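# Pass board through wall slot onto two bearers

## Task

Carry the long board through the opening in the grey panel wall, never letting any part of it pass over the top of the wall or around either end, and set it down flat on top of the two wooden bearers on the far side. At the end the bearers must be its only support: it may not touch the table, the wall or any offcut, and on each bearer it must run more crosswise than lengthwise. Both bearers and all offcuts must finish resting on the table top in contact with it. The result must stay put without the robot: both grippers must be empty and the arms withdrawn from the work.

## Robot and tools

Robot and frame. Two six-joint arms, left_arm and right_arm, each ending in a parallel two-finger gripper. All poses in results use one scene frame: origin on the table top midway between the arms, +z up, +x outward over the table, left_arm on the +y side. The arm names say nothing about which side of a camera image they appear on. Base poses (scene frame): left_arm at (-0.036, +0.296, 0) m, quat_wxyz (+0.997, 0, 0, -0.080); right_arm at (-0.009, -0.372, 0) m, quat_wxyz (+1.000, 0, 0, -0.010).

Joints, always in this order per arm: waist (joint1), shoulder (joint2), elbow (joint3), wrist pitch (joint4), wrist yaw (joint5), wrist roll (joint6). Stated ranges in rad: waist -2.618 to 3.054, shoulder 0.000 to 3.142, elbow 0.000 to 3.142, wrist pitch -1.571 to 1.571, wrist yaw -1.571 to 1.571, wrist roll -2.094 to 2.094; the true stop may sit up to 0.036 rad either way. Gripper fingers point along the gripper's +z and close along its y axis. end_effector_position is the point between the pads, roughly 1 cm short of the fingertips; the printed value can be off, more so at long reach.

The row. Every command row is one flat list of 14 numbers, each in [-1, 1], covering both arms even if one stays still: left_arm's six joint numbers then its opening, then right_arm's six joint numbers then its opening. Joint numbers are scaled offsets, not poses: 1.0 equals 1.202 rad for the waist, 1.258 shoulder, 1.238 elbow, 2.073 wrist pitch, 2.022 for wrist yaw and for wrist roll. The opening is absolute: +1 fully open (pad gap 0.094 m), -1 closed.

execute_actions(actions): a list of actions; each action is a list of up to 15 rows, one row per 1/30 s control step, the last row repeated if fewer than 15 are given. Joint offsets in every row count from the joint angles at the beginning of that action (for a call's first action, the angles in the latest reported state), not from the previous row. An empty list just returns the current state and images. An action asking any joint to exceed its range by more than 0.036 rad from its start angles is rejected for both arms; if the first action fails this, or any action is malformed, the whole call does nothing. A line "joint sent to its limit" means a joint was driven right to its stop.

move(target, speed, blocking): target is one 14-number row; its offsets are measured from the Joint positions in the most recent result showing them. All joints travel in step so each finishes at the same moment, which makes the hand follow a curve; it does not avoid obstacles or the other arm. speed (rad/s, 0.01 to 2, default 0.5) applies to the joint with the longest travel; paths take 0.5 to 10 s. Finger values are applied at the start. The extra "move:" line reports the ending (done, off_target, moving, held, fault), limits=held or limits=none, and each arm's joint furthest from its target. With blocking=false you get a result after 0.5 s; further rows or moves are rejected until a result shows it finished, so call wait or stop first. Faster moves and targets set deeper past a contact press harder.

wait(seconds): 0 to 10; arms keep their last command; returns early if a running move ends. stop(): brakes a running move (needs stopping distance); fingers keep moving. zoom_image(camera, region): region [x0, y0, x1, y1] in pixels of that camera's last image, at most 504 by 504. read_manual(section): only "licences". finished_scene(scene): ends the current scene (give its number) once everything is settled; it cannot be reversed.

Cameras: cam_head_left, cam_head_right, cam_high, cam_low (896x504 each), cam_left_wrist, cam_right_wrist (504x504 fisheye). Approximate intrinsics are provided per camera.

Results. A state line gives each gripper's position (m) and quat_wxyz. Joint positions and Joint velocities list the six joints (rad, rad/s) plus the pad gap (m, m/s). Joint targets shows what the joints are currently being driven toward. grip_measured is the measured opening on the command scale; each gripper's reading has its own fixed error of about 1 mm. Step readings list joint angles at some steps; HELD marks steps where an arm was held back. "joint command not followed" means a clearance check altered targets. MOTOR HOT appears from 75 °C; at 90 °C that arm halts for 10 s, at 100 °C it goes limp and drops; these are FAULT lines.

Motion rules. Per step each joint target stays within a lead of the measured angle (0.202 waist, 0.258 shoulder, 0.238 elbow, 0.573 wrist pitch, 0.522 yaw and roll, rad), and targets are scaled back if the hand would jump over 70 mm, so big offsets need several actions. Sending zeros can let an arm droop; restore it by commanding back to the wanted angles. The robot keeps its last command while you compose a reply.

Gripping and care. To hold something, command an opening about 0.03 below grip_measured (less for a lighter hold); pad force tops out near 50 to 62 N. Don't let the arms collide or press each other, don't knock anything off the table, and avoid drops, slams and hard shoves; objects may occasionally be nudged by outside pushes. Keep the board inside the wall slot while crossing. Open both grippers and pull the arms away before ending.

Each tool is called after ">>>" by a JSON object that holds its "op" and its "data", one argument or row to a line.

## Session

I'll start by looking at the current state of the scene.

>>> {"op": "execute_actions", "data": {
  "actions": []
}}

Scene clock: 0.00 s.
left_arm: end_effector_position=(+0.3379, +0.2969, +0.3569) grip_measured=+1.000 end_effector_quat_wxyz=(+0.219, +0.416, +0.644, +0.603) | right_arm: end_effector_position=(+0.5263, -0.1497, +0.2995) grip_measured=+1.000 end_effector_quat_wxyz=(+0.719, -0.550, +0.410, +0.110)
Joint names: [waist, shoulder, elbow, wrist pitch, wrist yaw, wrist roll]
Joint positions: left_arm=[-0.265  1.271  1.199 -0.287 -1.046  1.482  0.094] | right_arm=[ 0.162  2.058  1.539  0.617 -0.939 -0.699  0.094]
Joint velocities: left_arm=[ 0.002  0.017 -0.002 -0.007 -0.022  0.007  0.   ] | right_arm=[-0.022 -0.007 -0.007 -0.051 -0.095 -0.066  0.   ]
Motor temperatures (°C, as the motors report them): left_arm=[16 15 14 17 15 14] | right_arm=[17 17 13 15 14 16]
Joint targets: left_arm=[-0.265 1.264 1.208 -0.288 -1.049 1.475] | right_arm=[0.162 2.051 1.546 0.610 -0.937 -0.694]

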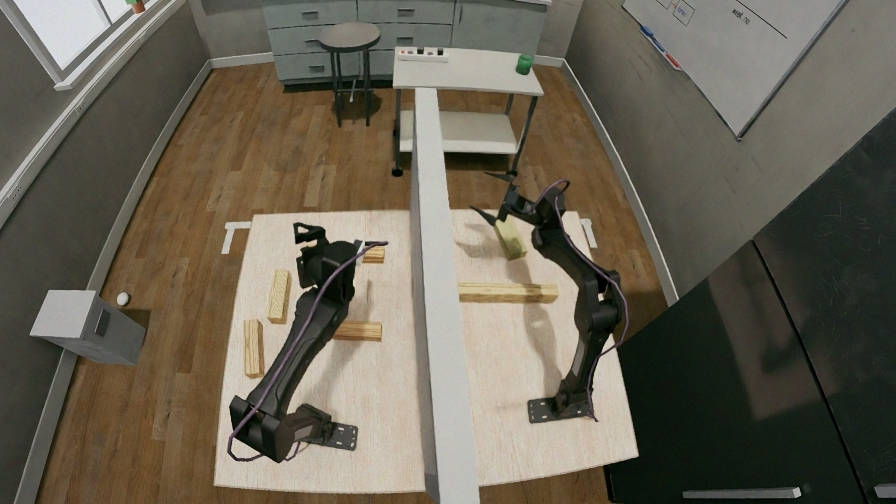

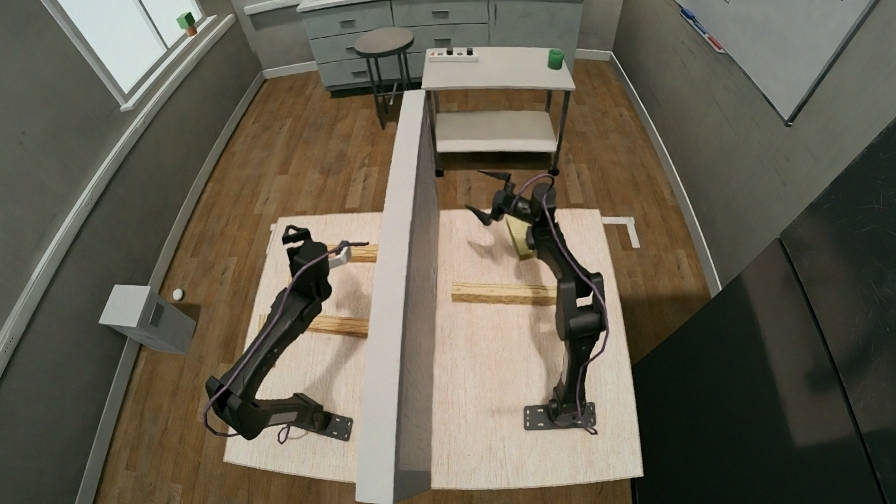

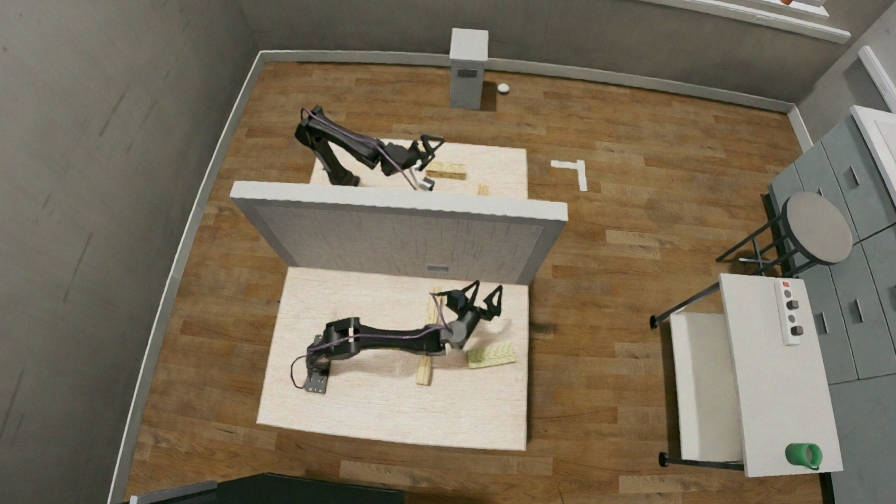

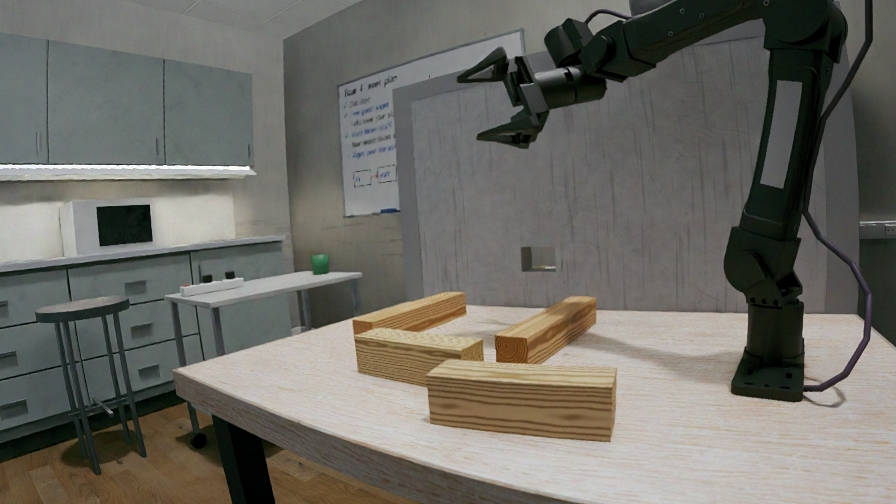

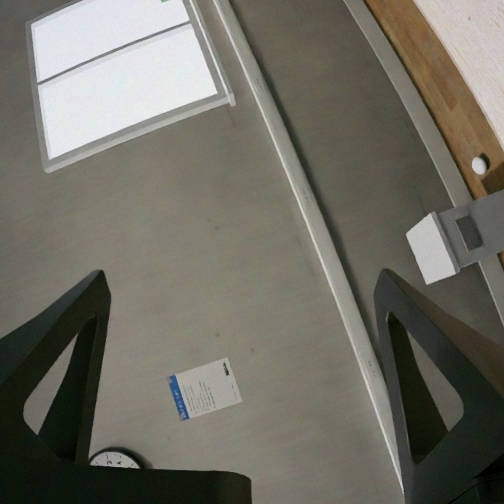

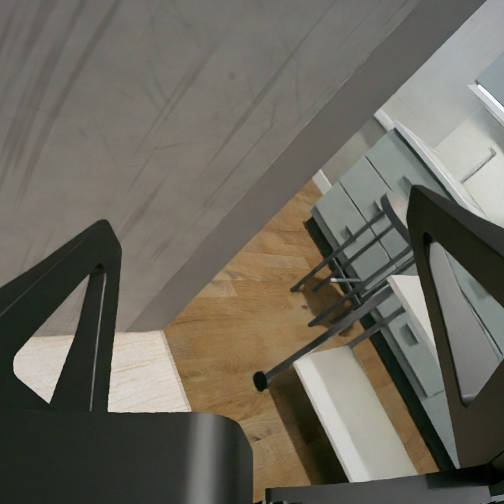

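>>> {"op": "zoom_image", "data": {
  "camera": "cam_head_left",
  "region": [200, 180, 660, 500]
}}

>>> {"op": "zoom_image", "data": {
  "camera": "cam_high",
  "region": [220, 100, 600, 460]
}}

>>> {"op": "zoom_image", "data": {
  "camera": "cam_low",
  "region": [320, 200, 820, 460]
}}

Region (200, 180, 660, 500) of cam_head_left's 896x504 image, scaled by 1.096, with more detail than that image has; it fills the top 351 rows of this view, and the rest is white.

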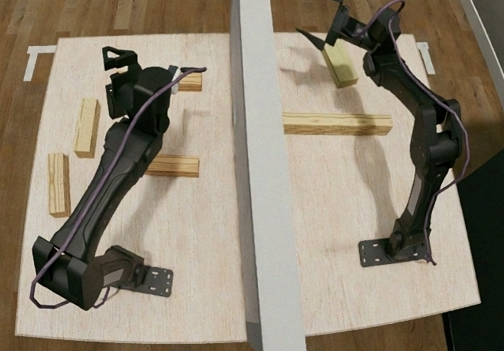

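Region (220, 100, 600, 460) of cam_high's 896x504 image, scaled by 1.326, with more detail than that image has; it fills the top 477 rows of this view, and the rest is white.

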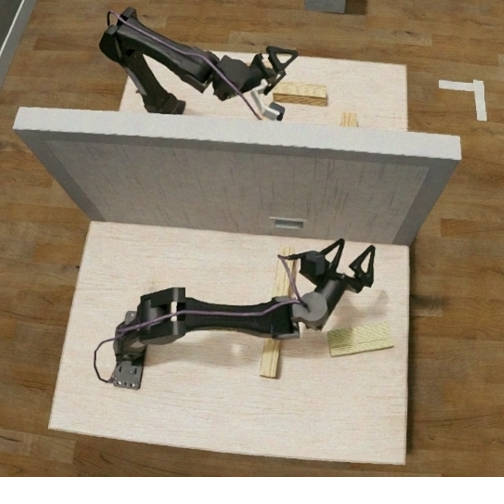

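Region (320, 200, 820, 460) of cam_low's 896x504 image, scaled by 1.008, with more detail than that image has; it fills the top 262 rows of this view, and the rest is white.

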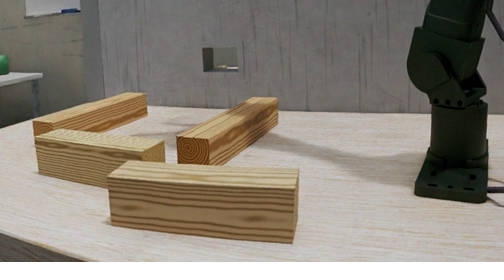

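>>> {"op": "zoom_image", "data": {
  "camera": "cam_head_right",
  "region": [420, 200, 620, 330]
}}

>>> {"op": "zoom_image", "data": {
  "camera": "cam_high",
  "region": [380, 240, 540, 400]
}}

>>> {"op": "zoom_image", "data": {
  "camera": "cam_low",
  "region": [480, 220, 620, 320]
}}

Region (420, 200, 620, 330) of cam_head_right's 896x504 image, scaled by 2.520, with more detail than that image has; it fills the top 328 rows of this view, and the rest is white.

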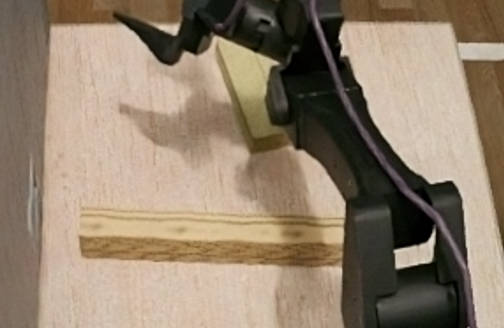

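Region (380, 240, 540, 400) of cam_high's 896x504 image, scaled by 3.150, with more detail than that image has.

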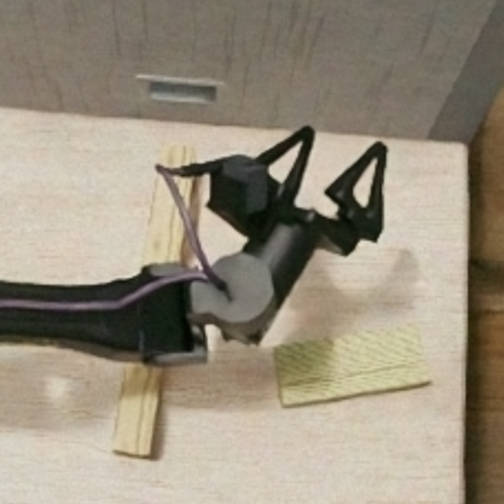

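Region (480, 220, 620, 320) of cam_low's 896x504 image, scaled by 3.600, with more detail than that image has; it fills the top 360 rows of this view, and the rest is white.

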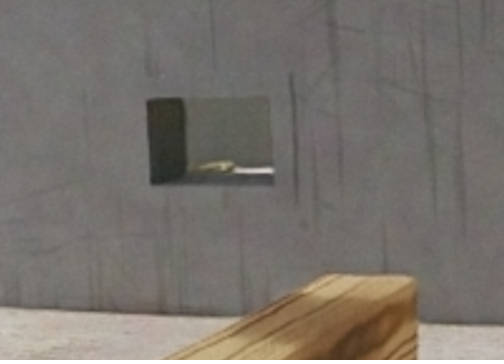

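>>> {"op": "move", "data": {
  "target": [0.055, 0.4432, 0.5506, -0.5861, 0.5173, -0.7329, 1, 0.1947, -0.2695, 0.168, -1.0, 0.4644, 0.3457, 1],
  "speed": 1.0
}}

Scene clock: 8.23 s.
left_arm: end_effector_position=(+0.2956, +0.1708, +0.1951) grip_measured=+1.000 end_effector_quat_wxyz=(+0.055, +0.186, +0.981, -0.005) | right_arm: end_effector_position=(+0.3026, -0.2494, +0.1855) grip_measured=+1.000 end_effector_quat_wxyz=(+0.047, -0.185, +0.982, +0.014)
Joint names: [waist, shoulder, elbow, wrist pitch, wrist yaw, wrist roll]
Joint positions: left_arm=[-0.208  1.818  1.848 -1.492 -0.009  0.006  0.094] | right_arm=[ 0.387  1.74   1.715 -1.449 -0.011 -0.006  0.094]
Joint velocities: left_arm=[-0.002  0.007 -0.007 -0.037 -0.037 -0.051  0.   ] | right_arm=[-0.002 -0.002  0.007  0.007 -0.022 -0.022  0.   ]
Motor temperatures (°C, as the motors report them): left_arm=[16 15 15 17 15 14] | right_arm=[17 20 15 17 14 16]
Joint targets: left_arm=[-0.199 1.829 1.881 -1.502 0.000 0.000] | right_arm=[0.396 1.719 1.747 -1.456 0.000 -0.000]
move: off_target (left_arm, right_arm); limits=none; left_arm: farthest joint: the elbow, 0.032 radians from its target (0.681 radians at the start); right_arm: farthest joint: the elbow, 0.032 radians from its target (0.208 radians at the start)

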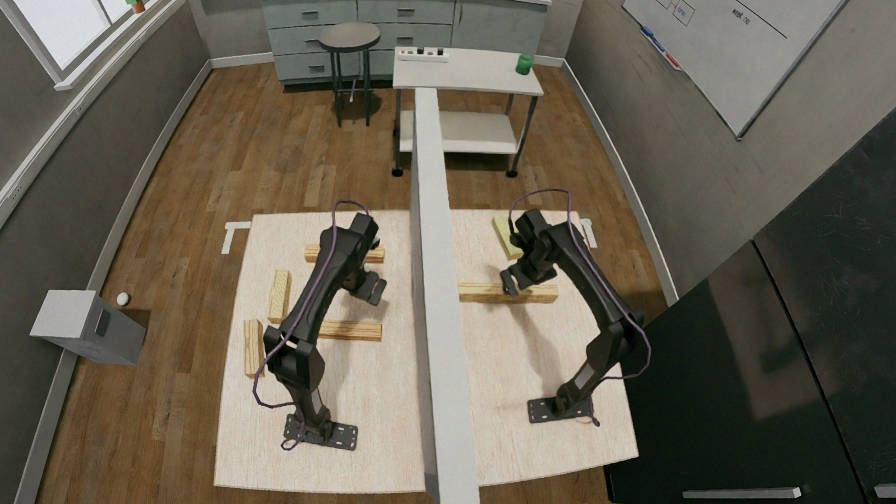

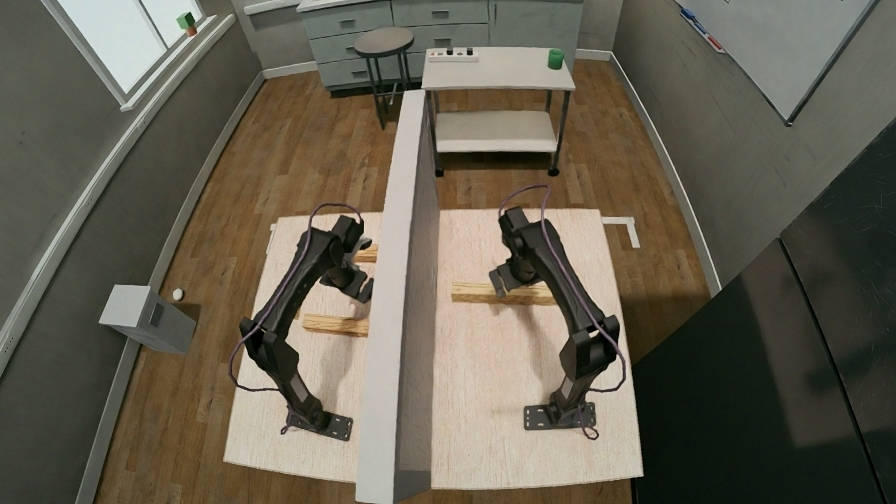

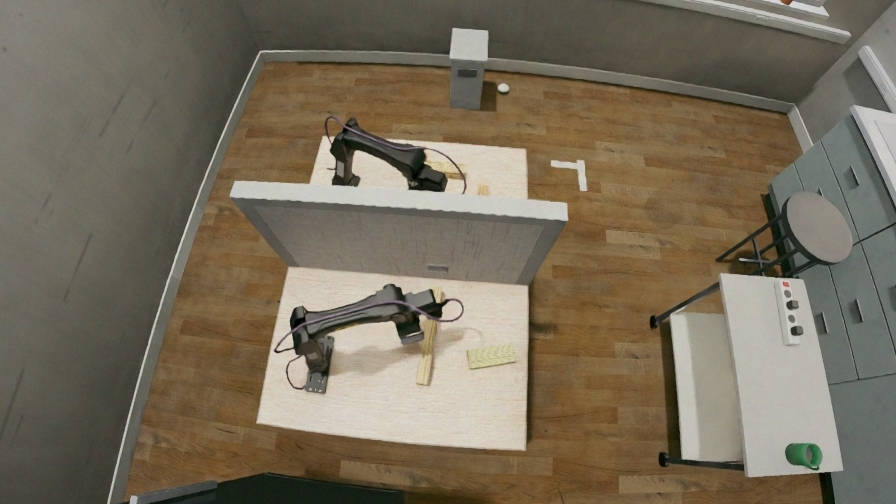

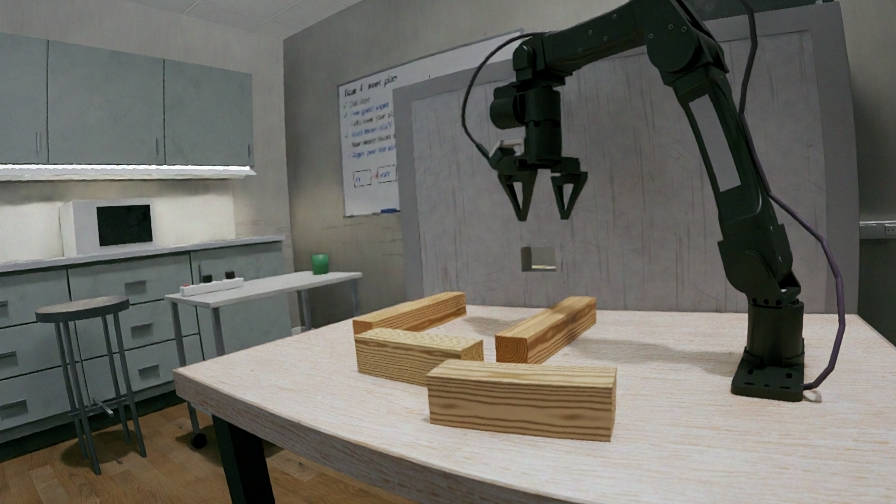

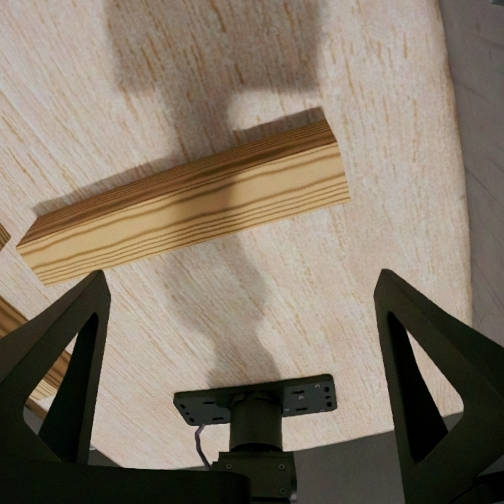

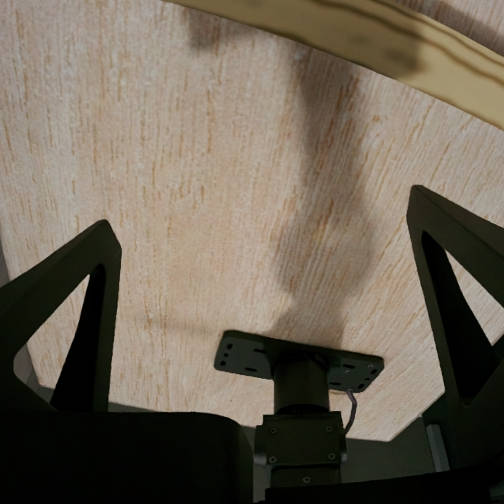

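>>> {"op": "move", "data": {
  "target": [0.1083, -0.3415, -0.475, 0.4055, 0.0045, -0.003, 1, 0.0178, 0.1836, 0.0813, 0.0403, 0.0054, 0.9693, 1],
  "speed": 1.2
}}

Scene clock: 16.47 s.
left_arm: end_effector_position=(+0.3556, +0.2002, +0.2267) grip_measured=+1.000 end_effector_quat_wxyz=(+0.373, +0.114, +0.920, -0.041) | right_arm: end_effector_position=(+0.3425, -0.2294, +0.1305) grip_measured=+1.000 end_effector_quat_wxyz=(+0.001, +0.707, +0.707, +0.016)
Joint names: [waist, shoulder, elbow, wrist pitch, wrist yaw, wrist roll]
Joint positions: left_arm=[-0.086  1.416  1.277 -0.662 -0.009  0.005  0.094] | right_arm=[ 0.399  1.96   1.784 -1.365 -0.01   1.948  0.094]
Joint velocities: left_arm=[ 0.002 -0.012 -0.002  0.051 -0.037 -0.007  0.   ] | right_arm=[ 0.002 -0.017 -0.012  0.022  0.007  0.007  0.   ]
Motor temperatures (°C, as the motors report them): left_arm=[16 17 16 17 15 14] | right_arm=[17 20 16 16 14 16]
Joint targets: left_arm=[-0.077 1.388 1.260 -0.652 -0.000 -0.000] | right_arm=[0.408 1.971 1.816 -1.365 0.000 1.954]
move: off_target (left_arm, right_arm); limits=none; left_arm: farthest joint: the shoulder, 0.028 radians from its target (0.429 radians at the start); right_arm: farthest joint: the elbow, 0.032 radians from its target (0.101 radians at the start)

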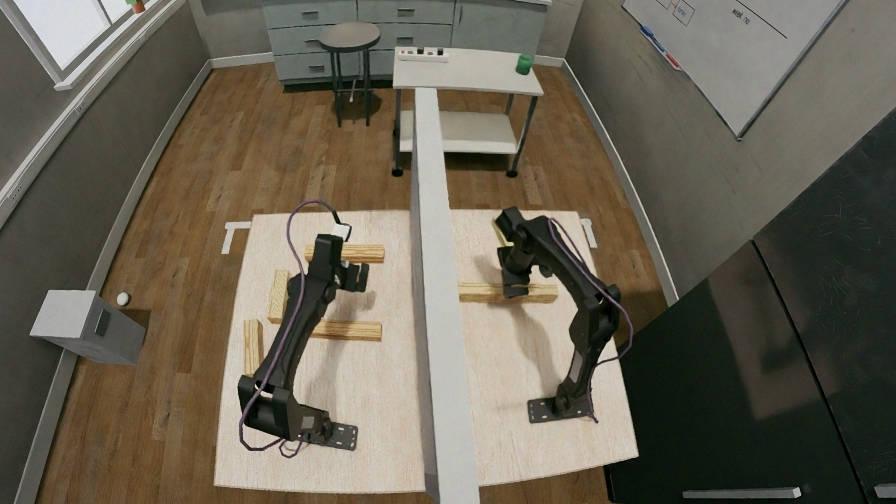

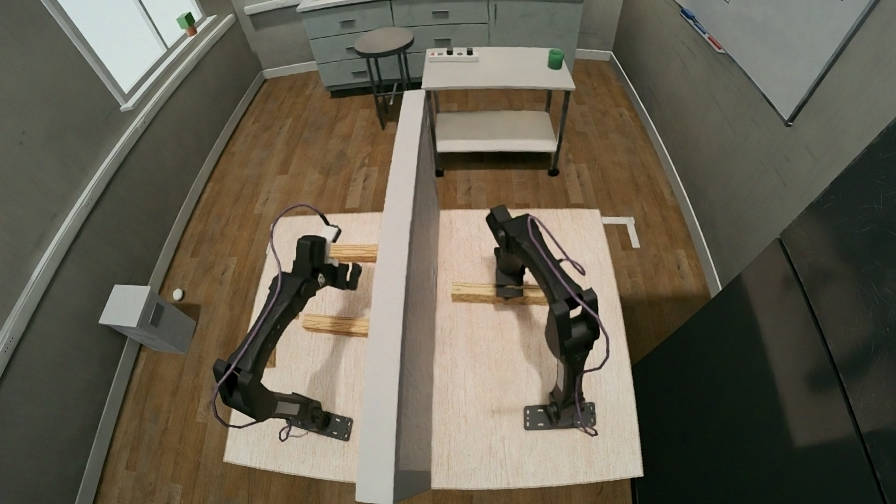

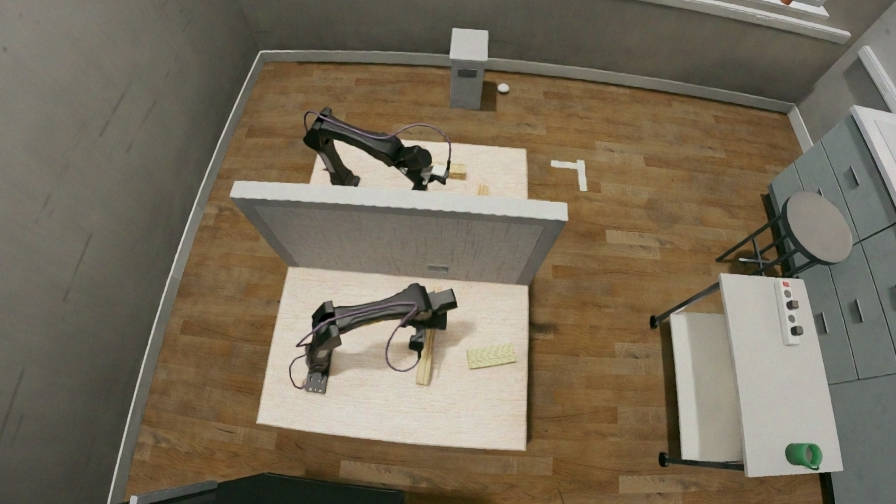

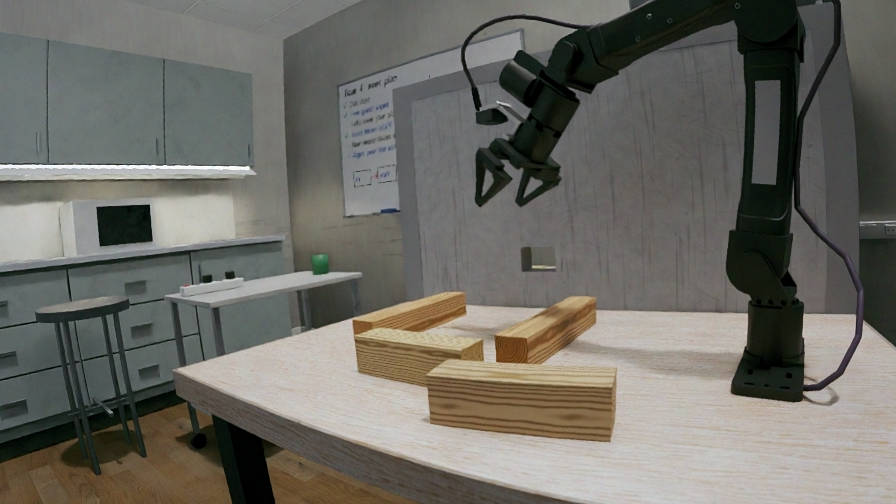

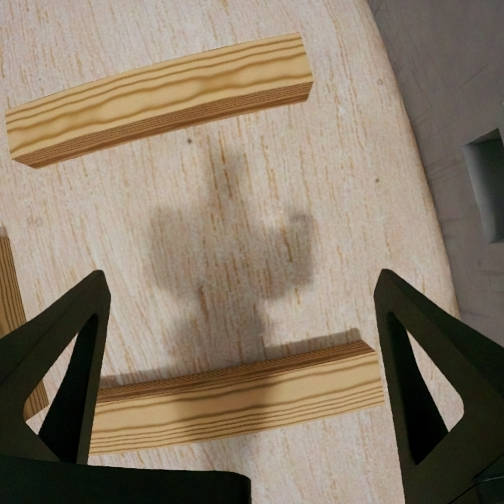

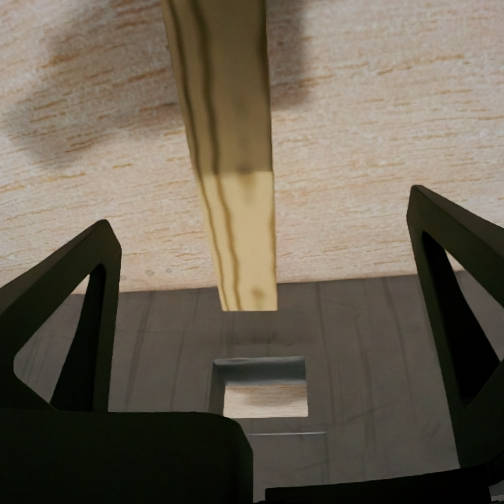

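>>> {"op": "move", "data": {
  "target": [0.0075, -0.0223, -0.0137, 0.0048, 0.0045, -0.0025, 1, -0.0108, 0.0962, -0.2108, 0.1602, 0.0099, 0.0, 1],
  "speed": 0.5
}}

Scene clock: 19.00 s.
left_arm: end_effector_position=(+0.3557, +0.2002, +0.2267) grip_measured=+1.000 end_effector_quat_wxyz=(+0.374, +0.114, +0.920, -0.041) | right_arm: end_effector_position=(+0.3514, -0.2261, +0.0262) grip_measured=+1.000 end_effector_quat_wxyz=(-0.004, +0.707, +0.707, +0.001)
Joint names: [waist, shoulder, elbow, wrist pitch, wrist yaw, wrist roll]
Joint positions: left_arm=[-0.086  1.416  1.277 -0.662 -0.009  0.005  0.094] | right_arm=[ 0.399  2.079  1.538 -1.032 -0.009  1.948  0.094]
Joint velocities: left_arm=[ 0.002  0.002  0.002 -0.022 -0.022  0.11   0.   ] | right_arm=[-0.002 -0.007 -0.002 -0.051 -0.007 -0.037  0.   ]
Motor temperatures (°C, as the motors report them): left_arm=[16 17 16 18 15 14] | right_arm=[17 20 16 16 14 16]
Joint targets: left_arm=[-0.077 1.388 1.260 -0.652 0.000 -0.000] | right_arm=[0.386 2.081 1.523 -1.033 0.010 1.948]
move: off_target (left_arm); limits=none; left_arm: farthest joint: the shoulder, 0.028 radians from its target (0.028 radians at the start); right_arm: farthest joint: the wrist yaw, 0.019 radians from its target (0.020 radians at the start)

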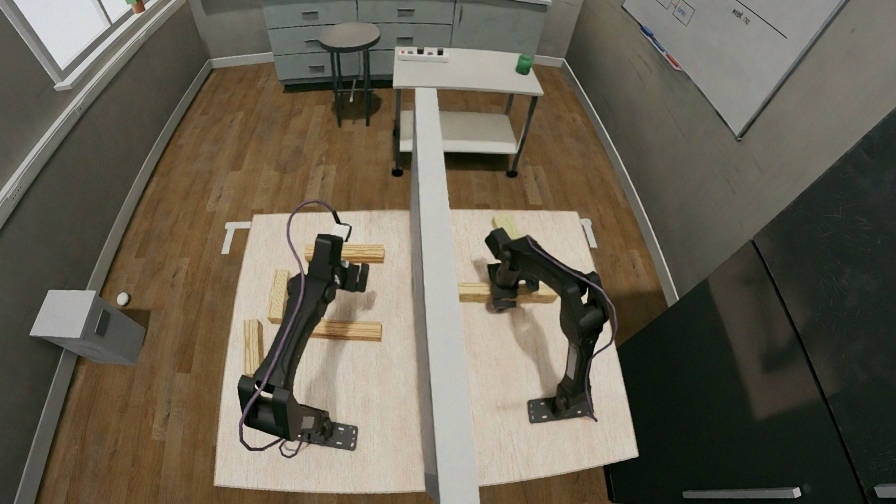

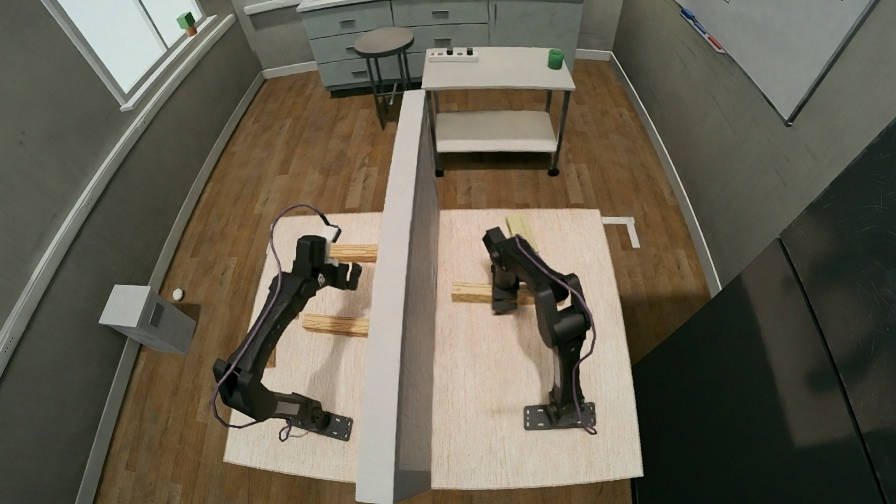

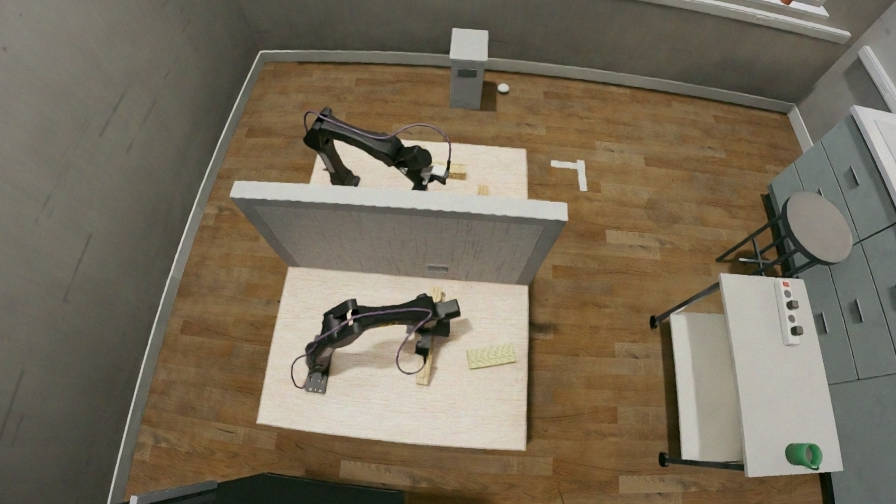

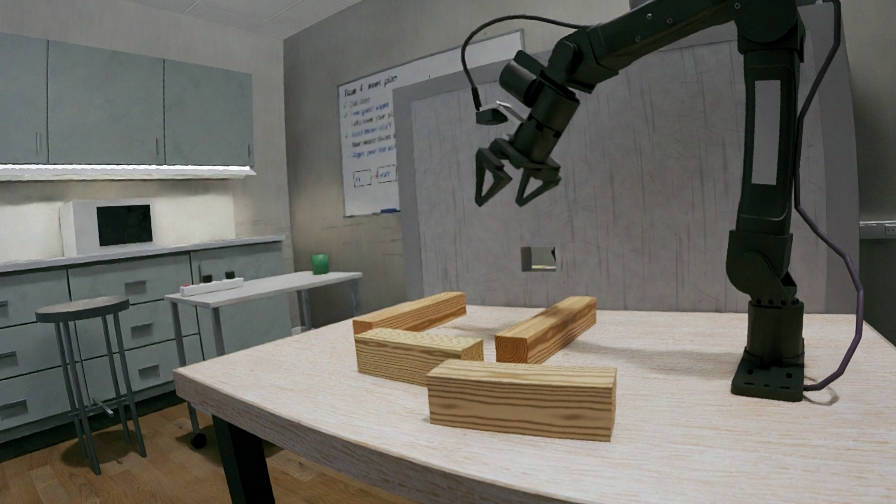

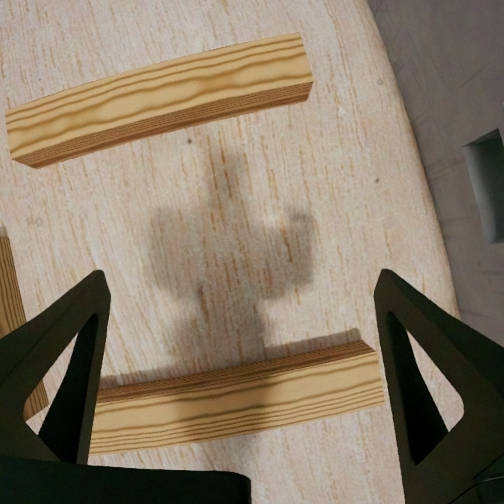

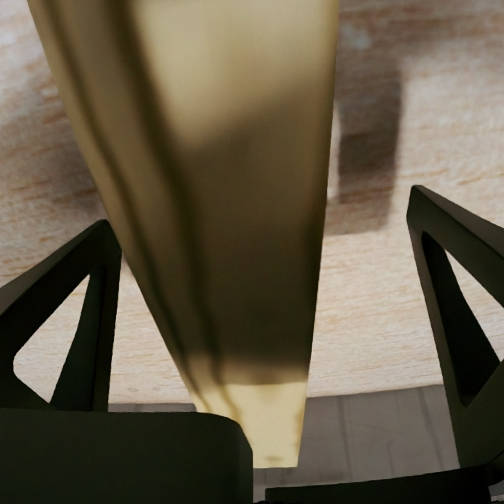

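>>> {"op": "move", "data": {
  "target": [0.0075, -0.0223, -0.0137, 0.0048, 0.0045, -0.0025, 1, -0.018, 0.031, 0.0735, -0.0159, 0.0099, 0.0, 1],
  "speed": 0.3
}}

Scene clock: 20.27 s.
left_arm: end_effector_position=(+0.3557, +0.2002, +0.2267) grip_measured=+1.000 end_effector_quat_wxyz=(+0.374, +0.114, +0.920, -0.041) | right_arm: end_effector_position=(+0.3668, -0.2264, +0.0314) grip_measured=+1.000 end_effector_quat_wxyz=(+0.001, +0.712, +0.702, +0.011)
Joint names: [waist, shoulder, elbow, wrist pitch, wrist yaw, wrist roll]
Joint positions: left_arm=[-0.086  1.416  1.277 -0.662 -0.009  0.005  0.094] | right_arm=[ 0.385  2.104  1.599 -1.044 -0.007  1.948  0.094]
Joint velocities: left_arm=[-0.007 -0.007 -0.002 -0.022 -0.037  0.007  0.   ] | right_arm=[-0.032 -0.012 -0.002 -0.051  0.037 -0.037  0.   ]
Motor temperatures (°C, as the motors report them): left_arm=[16 17 16 18 15 14] | right_arm=[17 20 16 16 14 16]
Joint targets: left_arm=[-0.077 1.388 1.260 -0.652 0.000 -0.000] | right_arm=[0.377 2.118 1.629 -1.065 0.011 1.948]
move: off_target (left_arm, right_arm); limits=none; left_arm: farthest joint: the shoulder, 0.028 radians from its target (0.028 radians at the start); right_arm: farthest joint: the elbow, 0.030 radians from its target (0.091 radians at the start)

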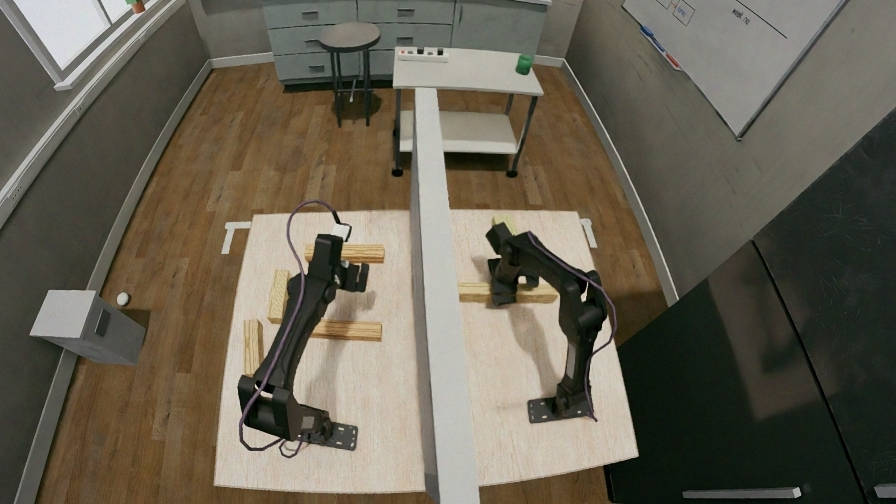

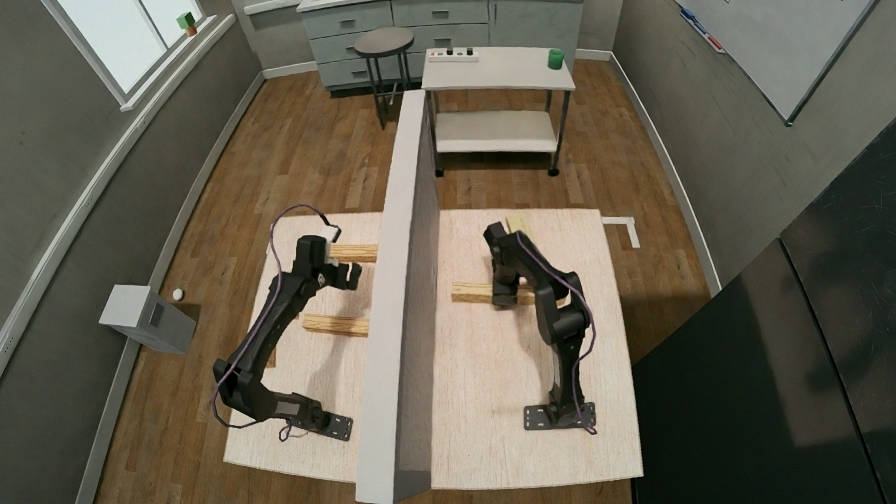

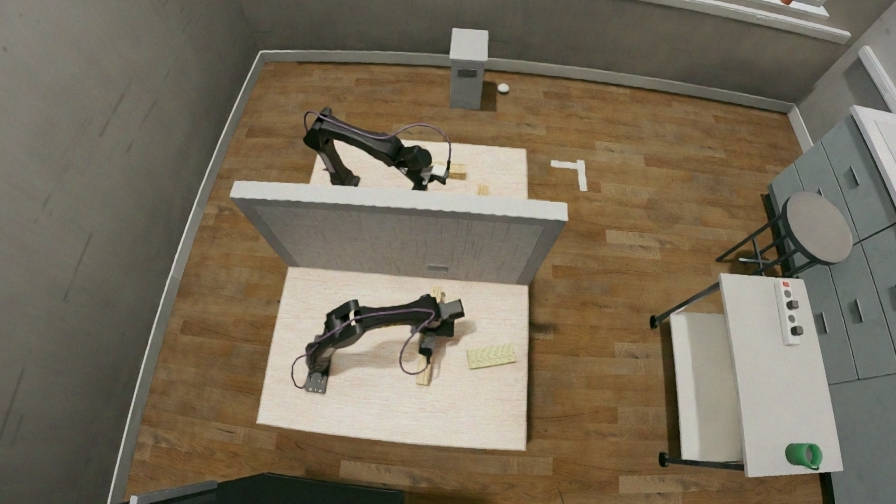

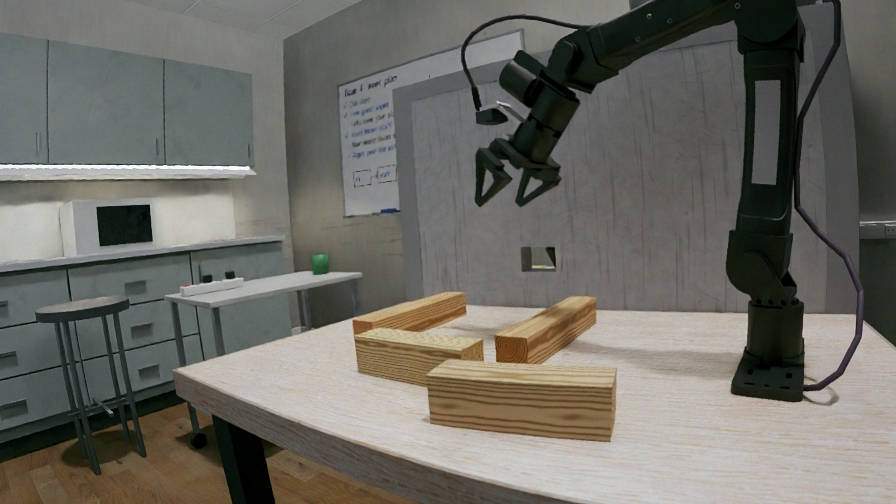

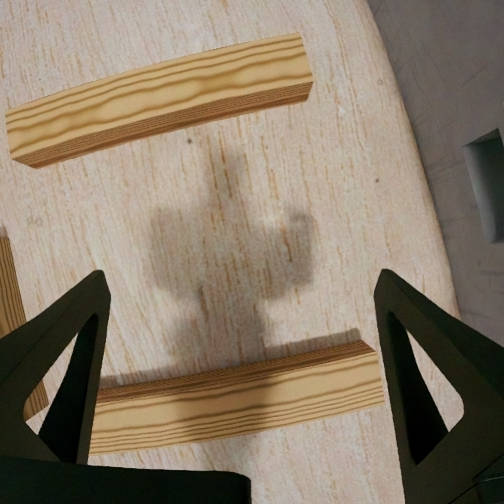

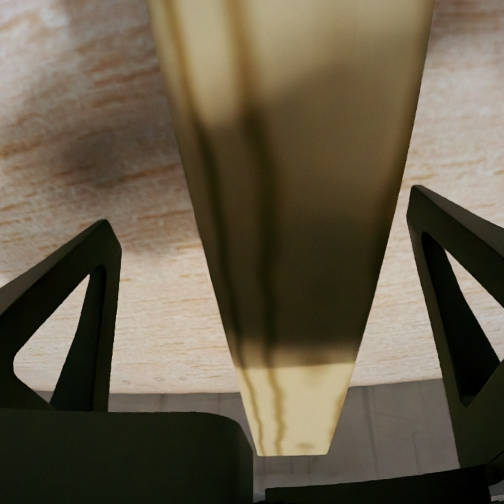

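>>> {"op": "move", "data": {
  "target": [0.0075, -0.0223, -0.0137, 0.0048, 0.0045, -0.0025, 1, -0.0067, 0.0111, 0.0242, -0.0101, 0.0089, 0.0, -0.2],
  "speed": 0.3
}}

Scene clock: 21.17 s.
left_arm: end_effector_position=(+0.3557, +0.2002, +0.2267) grip_measured=+1.000 end_effector_quat_wxyz=(+0.374, +0.114, +0.920, -0.041) | right_arm: end_effector_position=(+0.3655, -0.2265, +0.0314) grip_measured=-0.186 end_effector_quat_wxyz=(-0.001, +0.712, +0.702, +0.009)
Joint names: [waist, shoulder, elbow, wrist pitch, wrist yaw, wrist roll]
Joint positions: left_arm=[-0.086  1.416  1.277 -0.662 -0.009  0.005  0.094] | right_arm=[ 0.385  2.104  1.599 -1.049 -0.008  1.949  0.038]
Joint velocities: left_arm=[-0.017  0.007 -0.007 -0.081 -0.022 -0.007  0.   ] | right_arm=[-0.012  0.012 -0.012 -0.007  0.037  0.022 -0.   ]
Motor temperatures (°C, as the motors report them): left_arm=[16 17 16 18 15 14] | right_arm=[17 21 16 16 14 16]
Joint targets: left_arm=[-0.077 1.388 1.260 -0.652 0.000 -0.000] | right_arm=[0.377 2.118 1.629 -1.065 0.011 1.948]
move: off_target (left_arm, right_arm); limits=none; left_arm: farthest joint: the shoulder, 0.028 radians from its target (0.028 radians at the start); right_arm: farthest joint: the elbow, 0.030 radians from its target (0.030 radians at the start)

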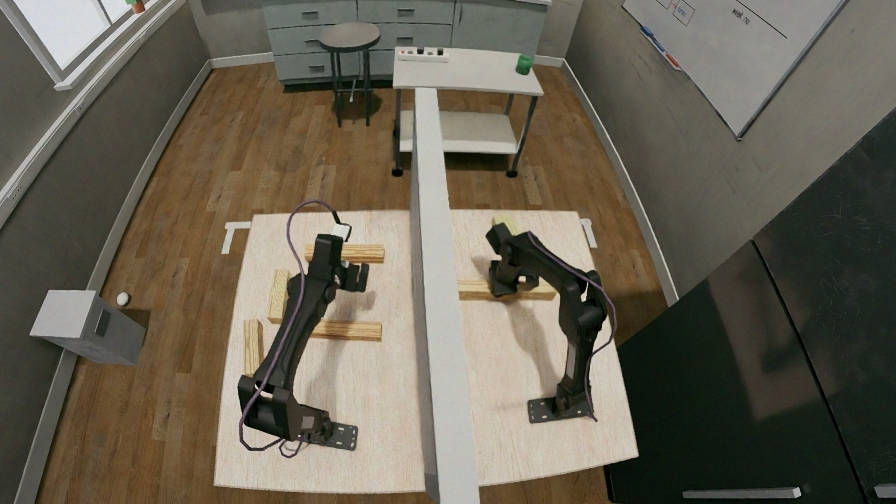

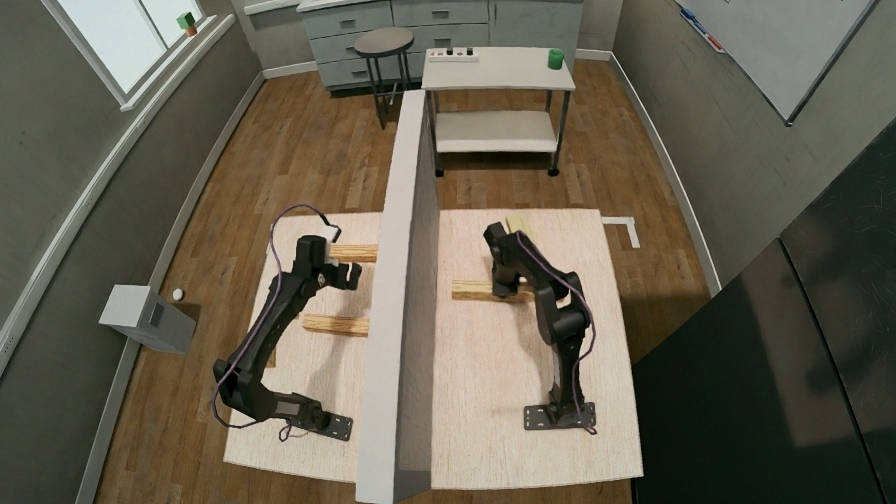

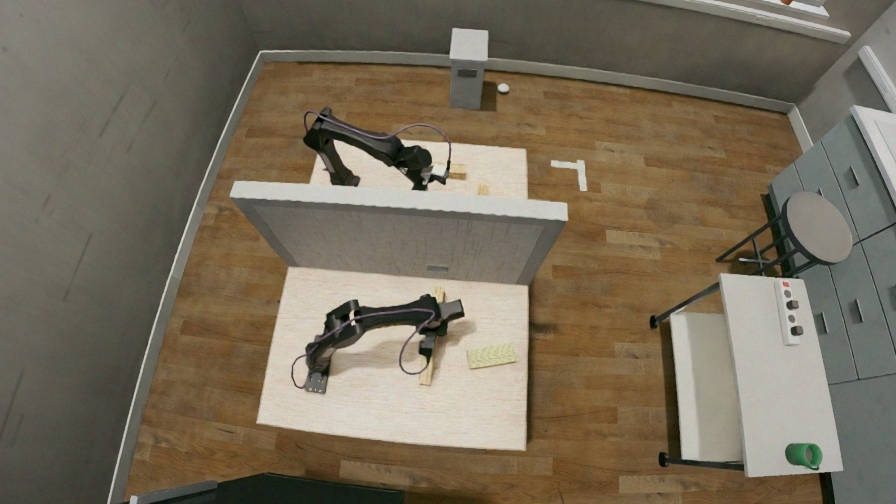

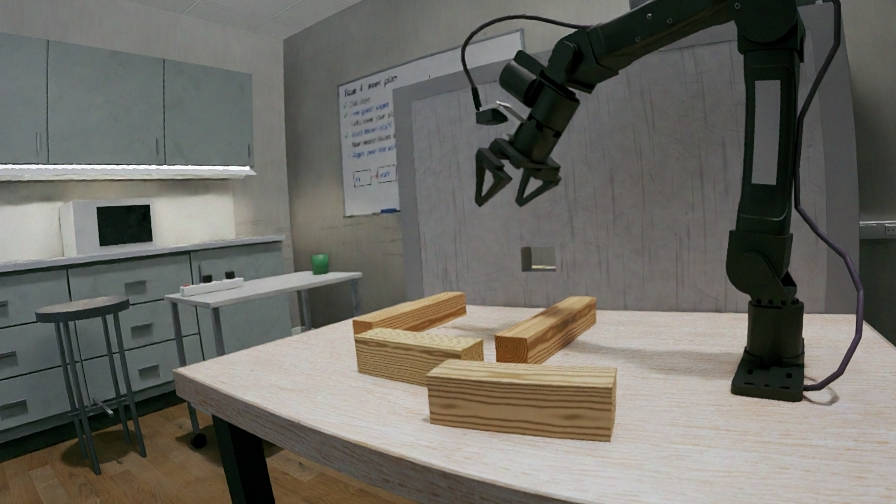

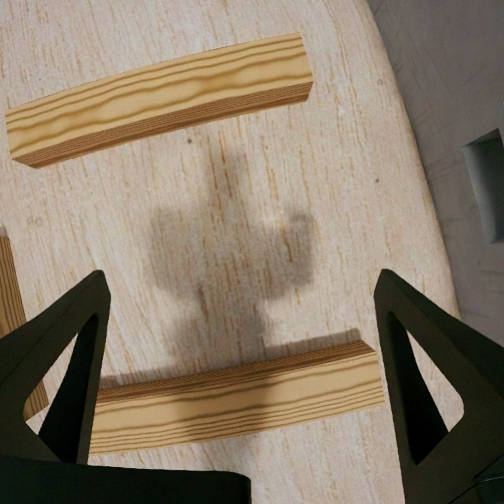

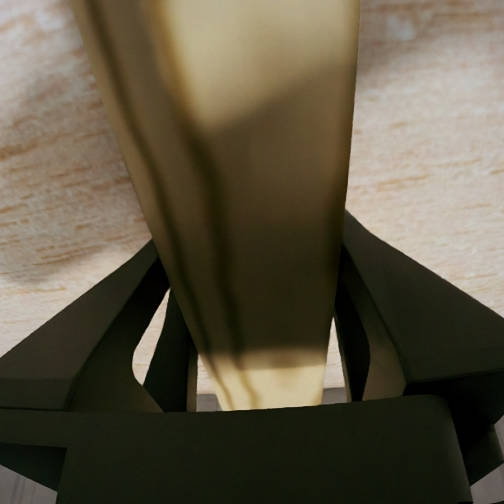

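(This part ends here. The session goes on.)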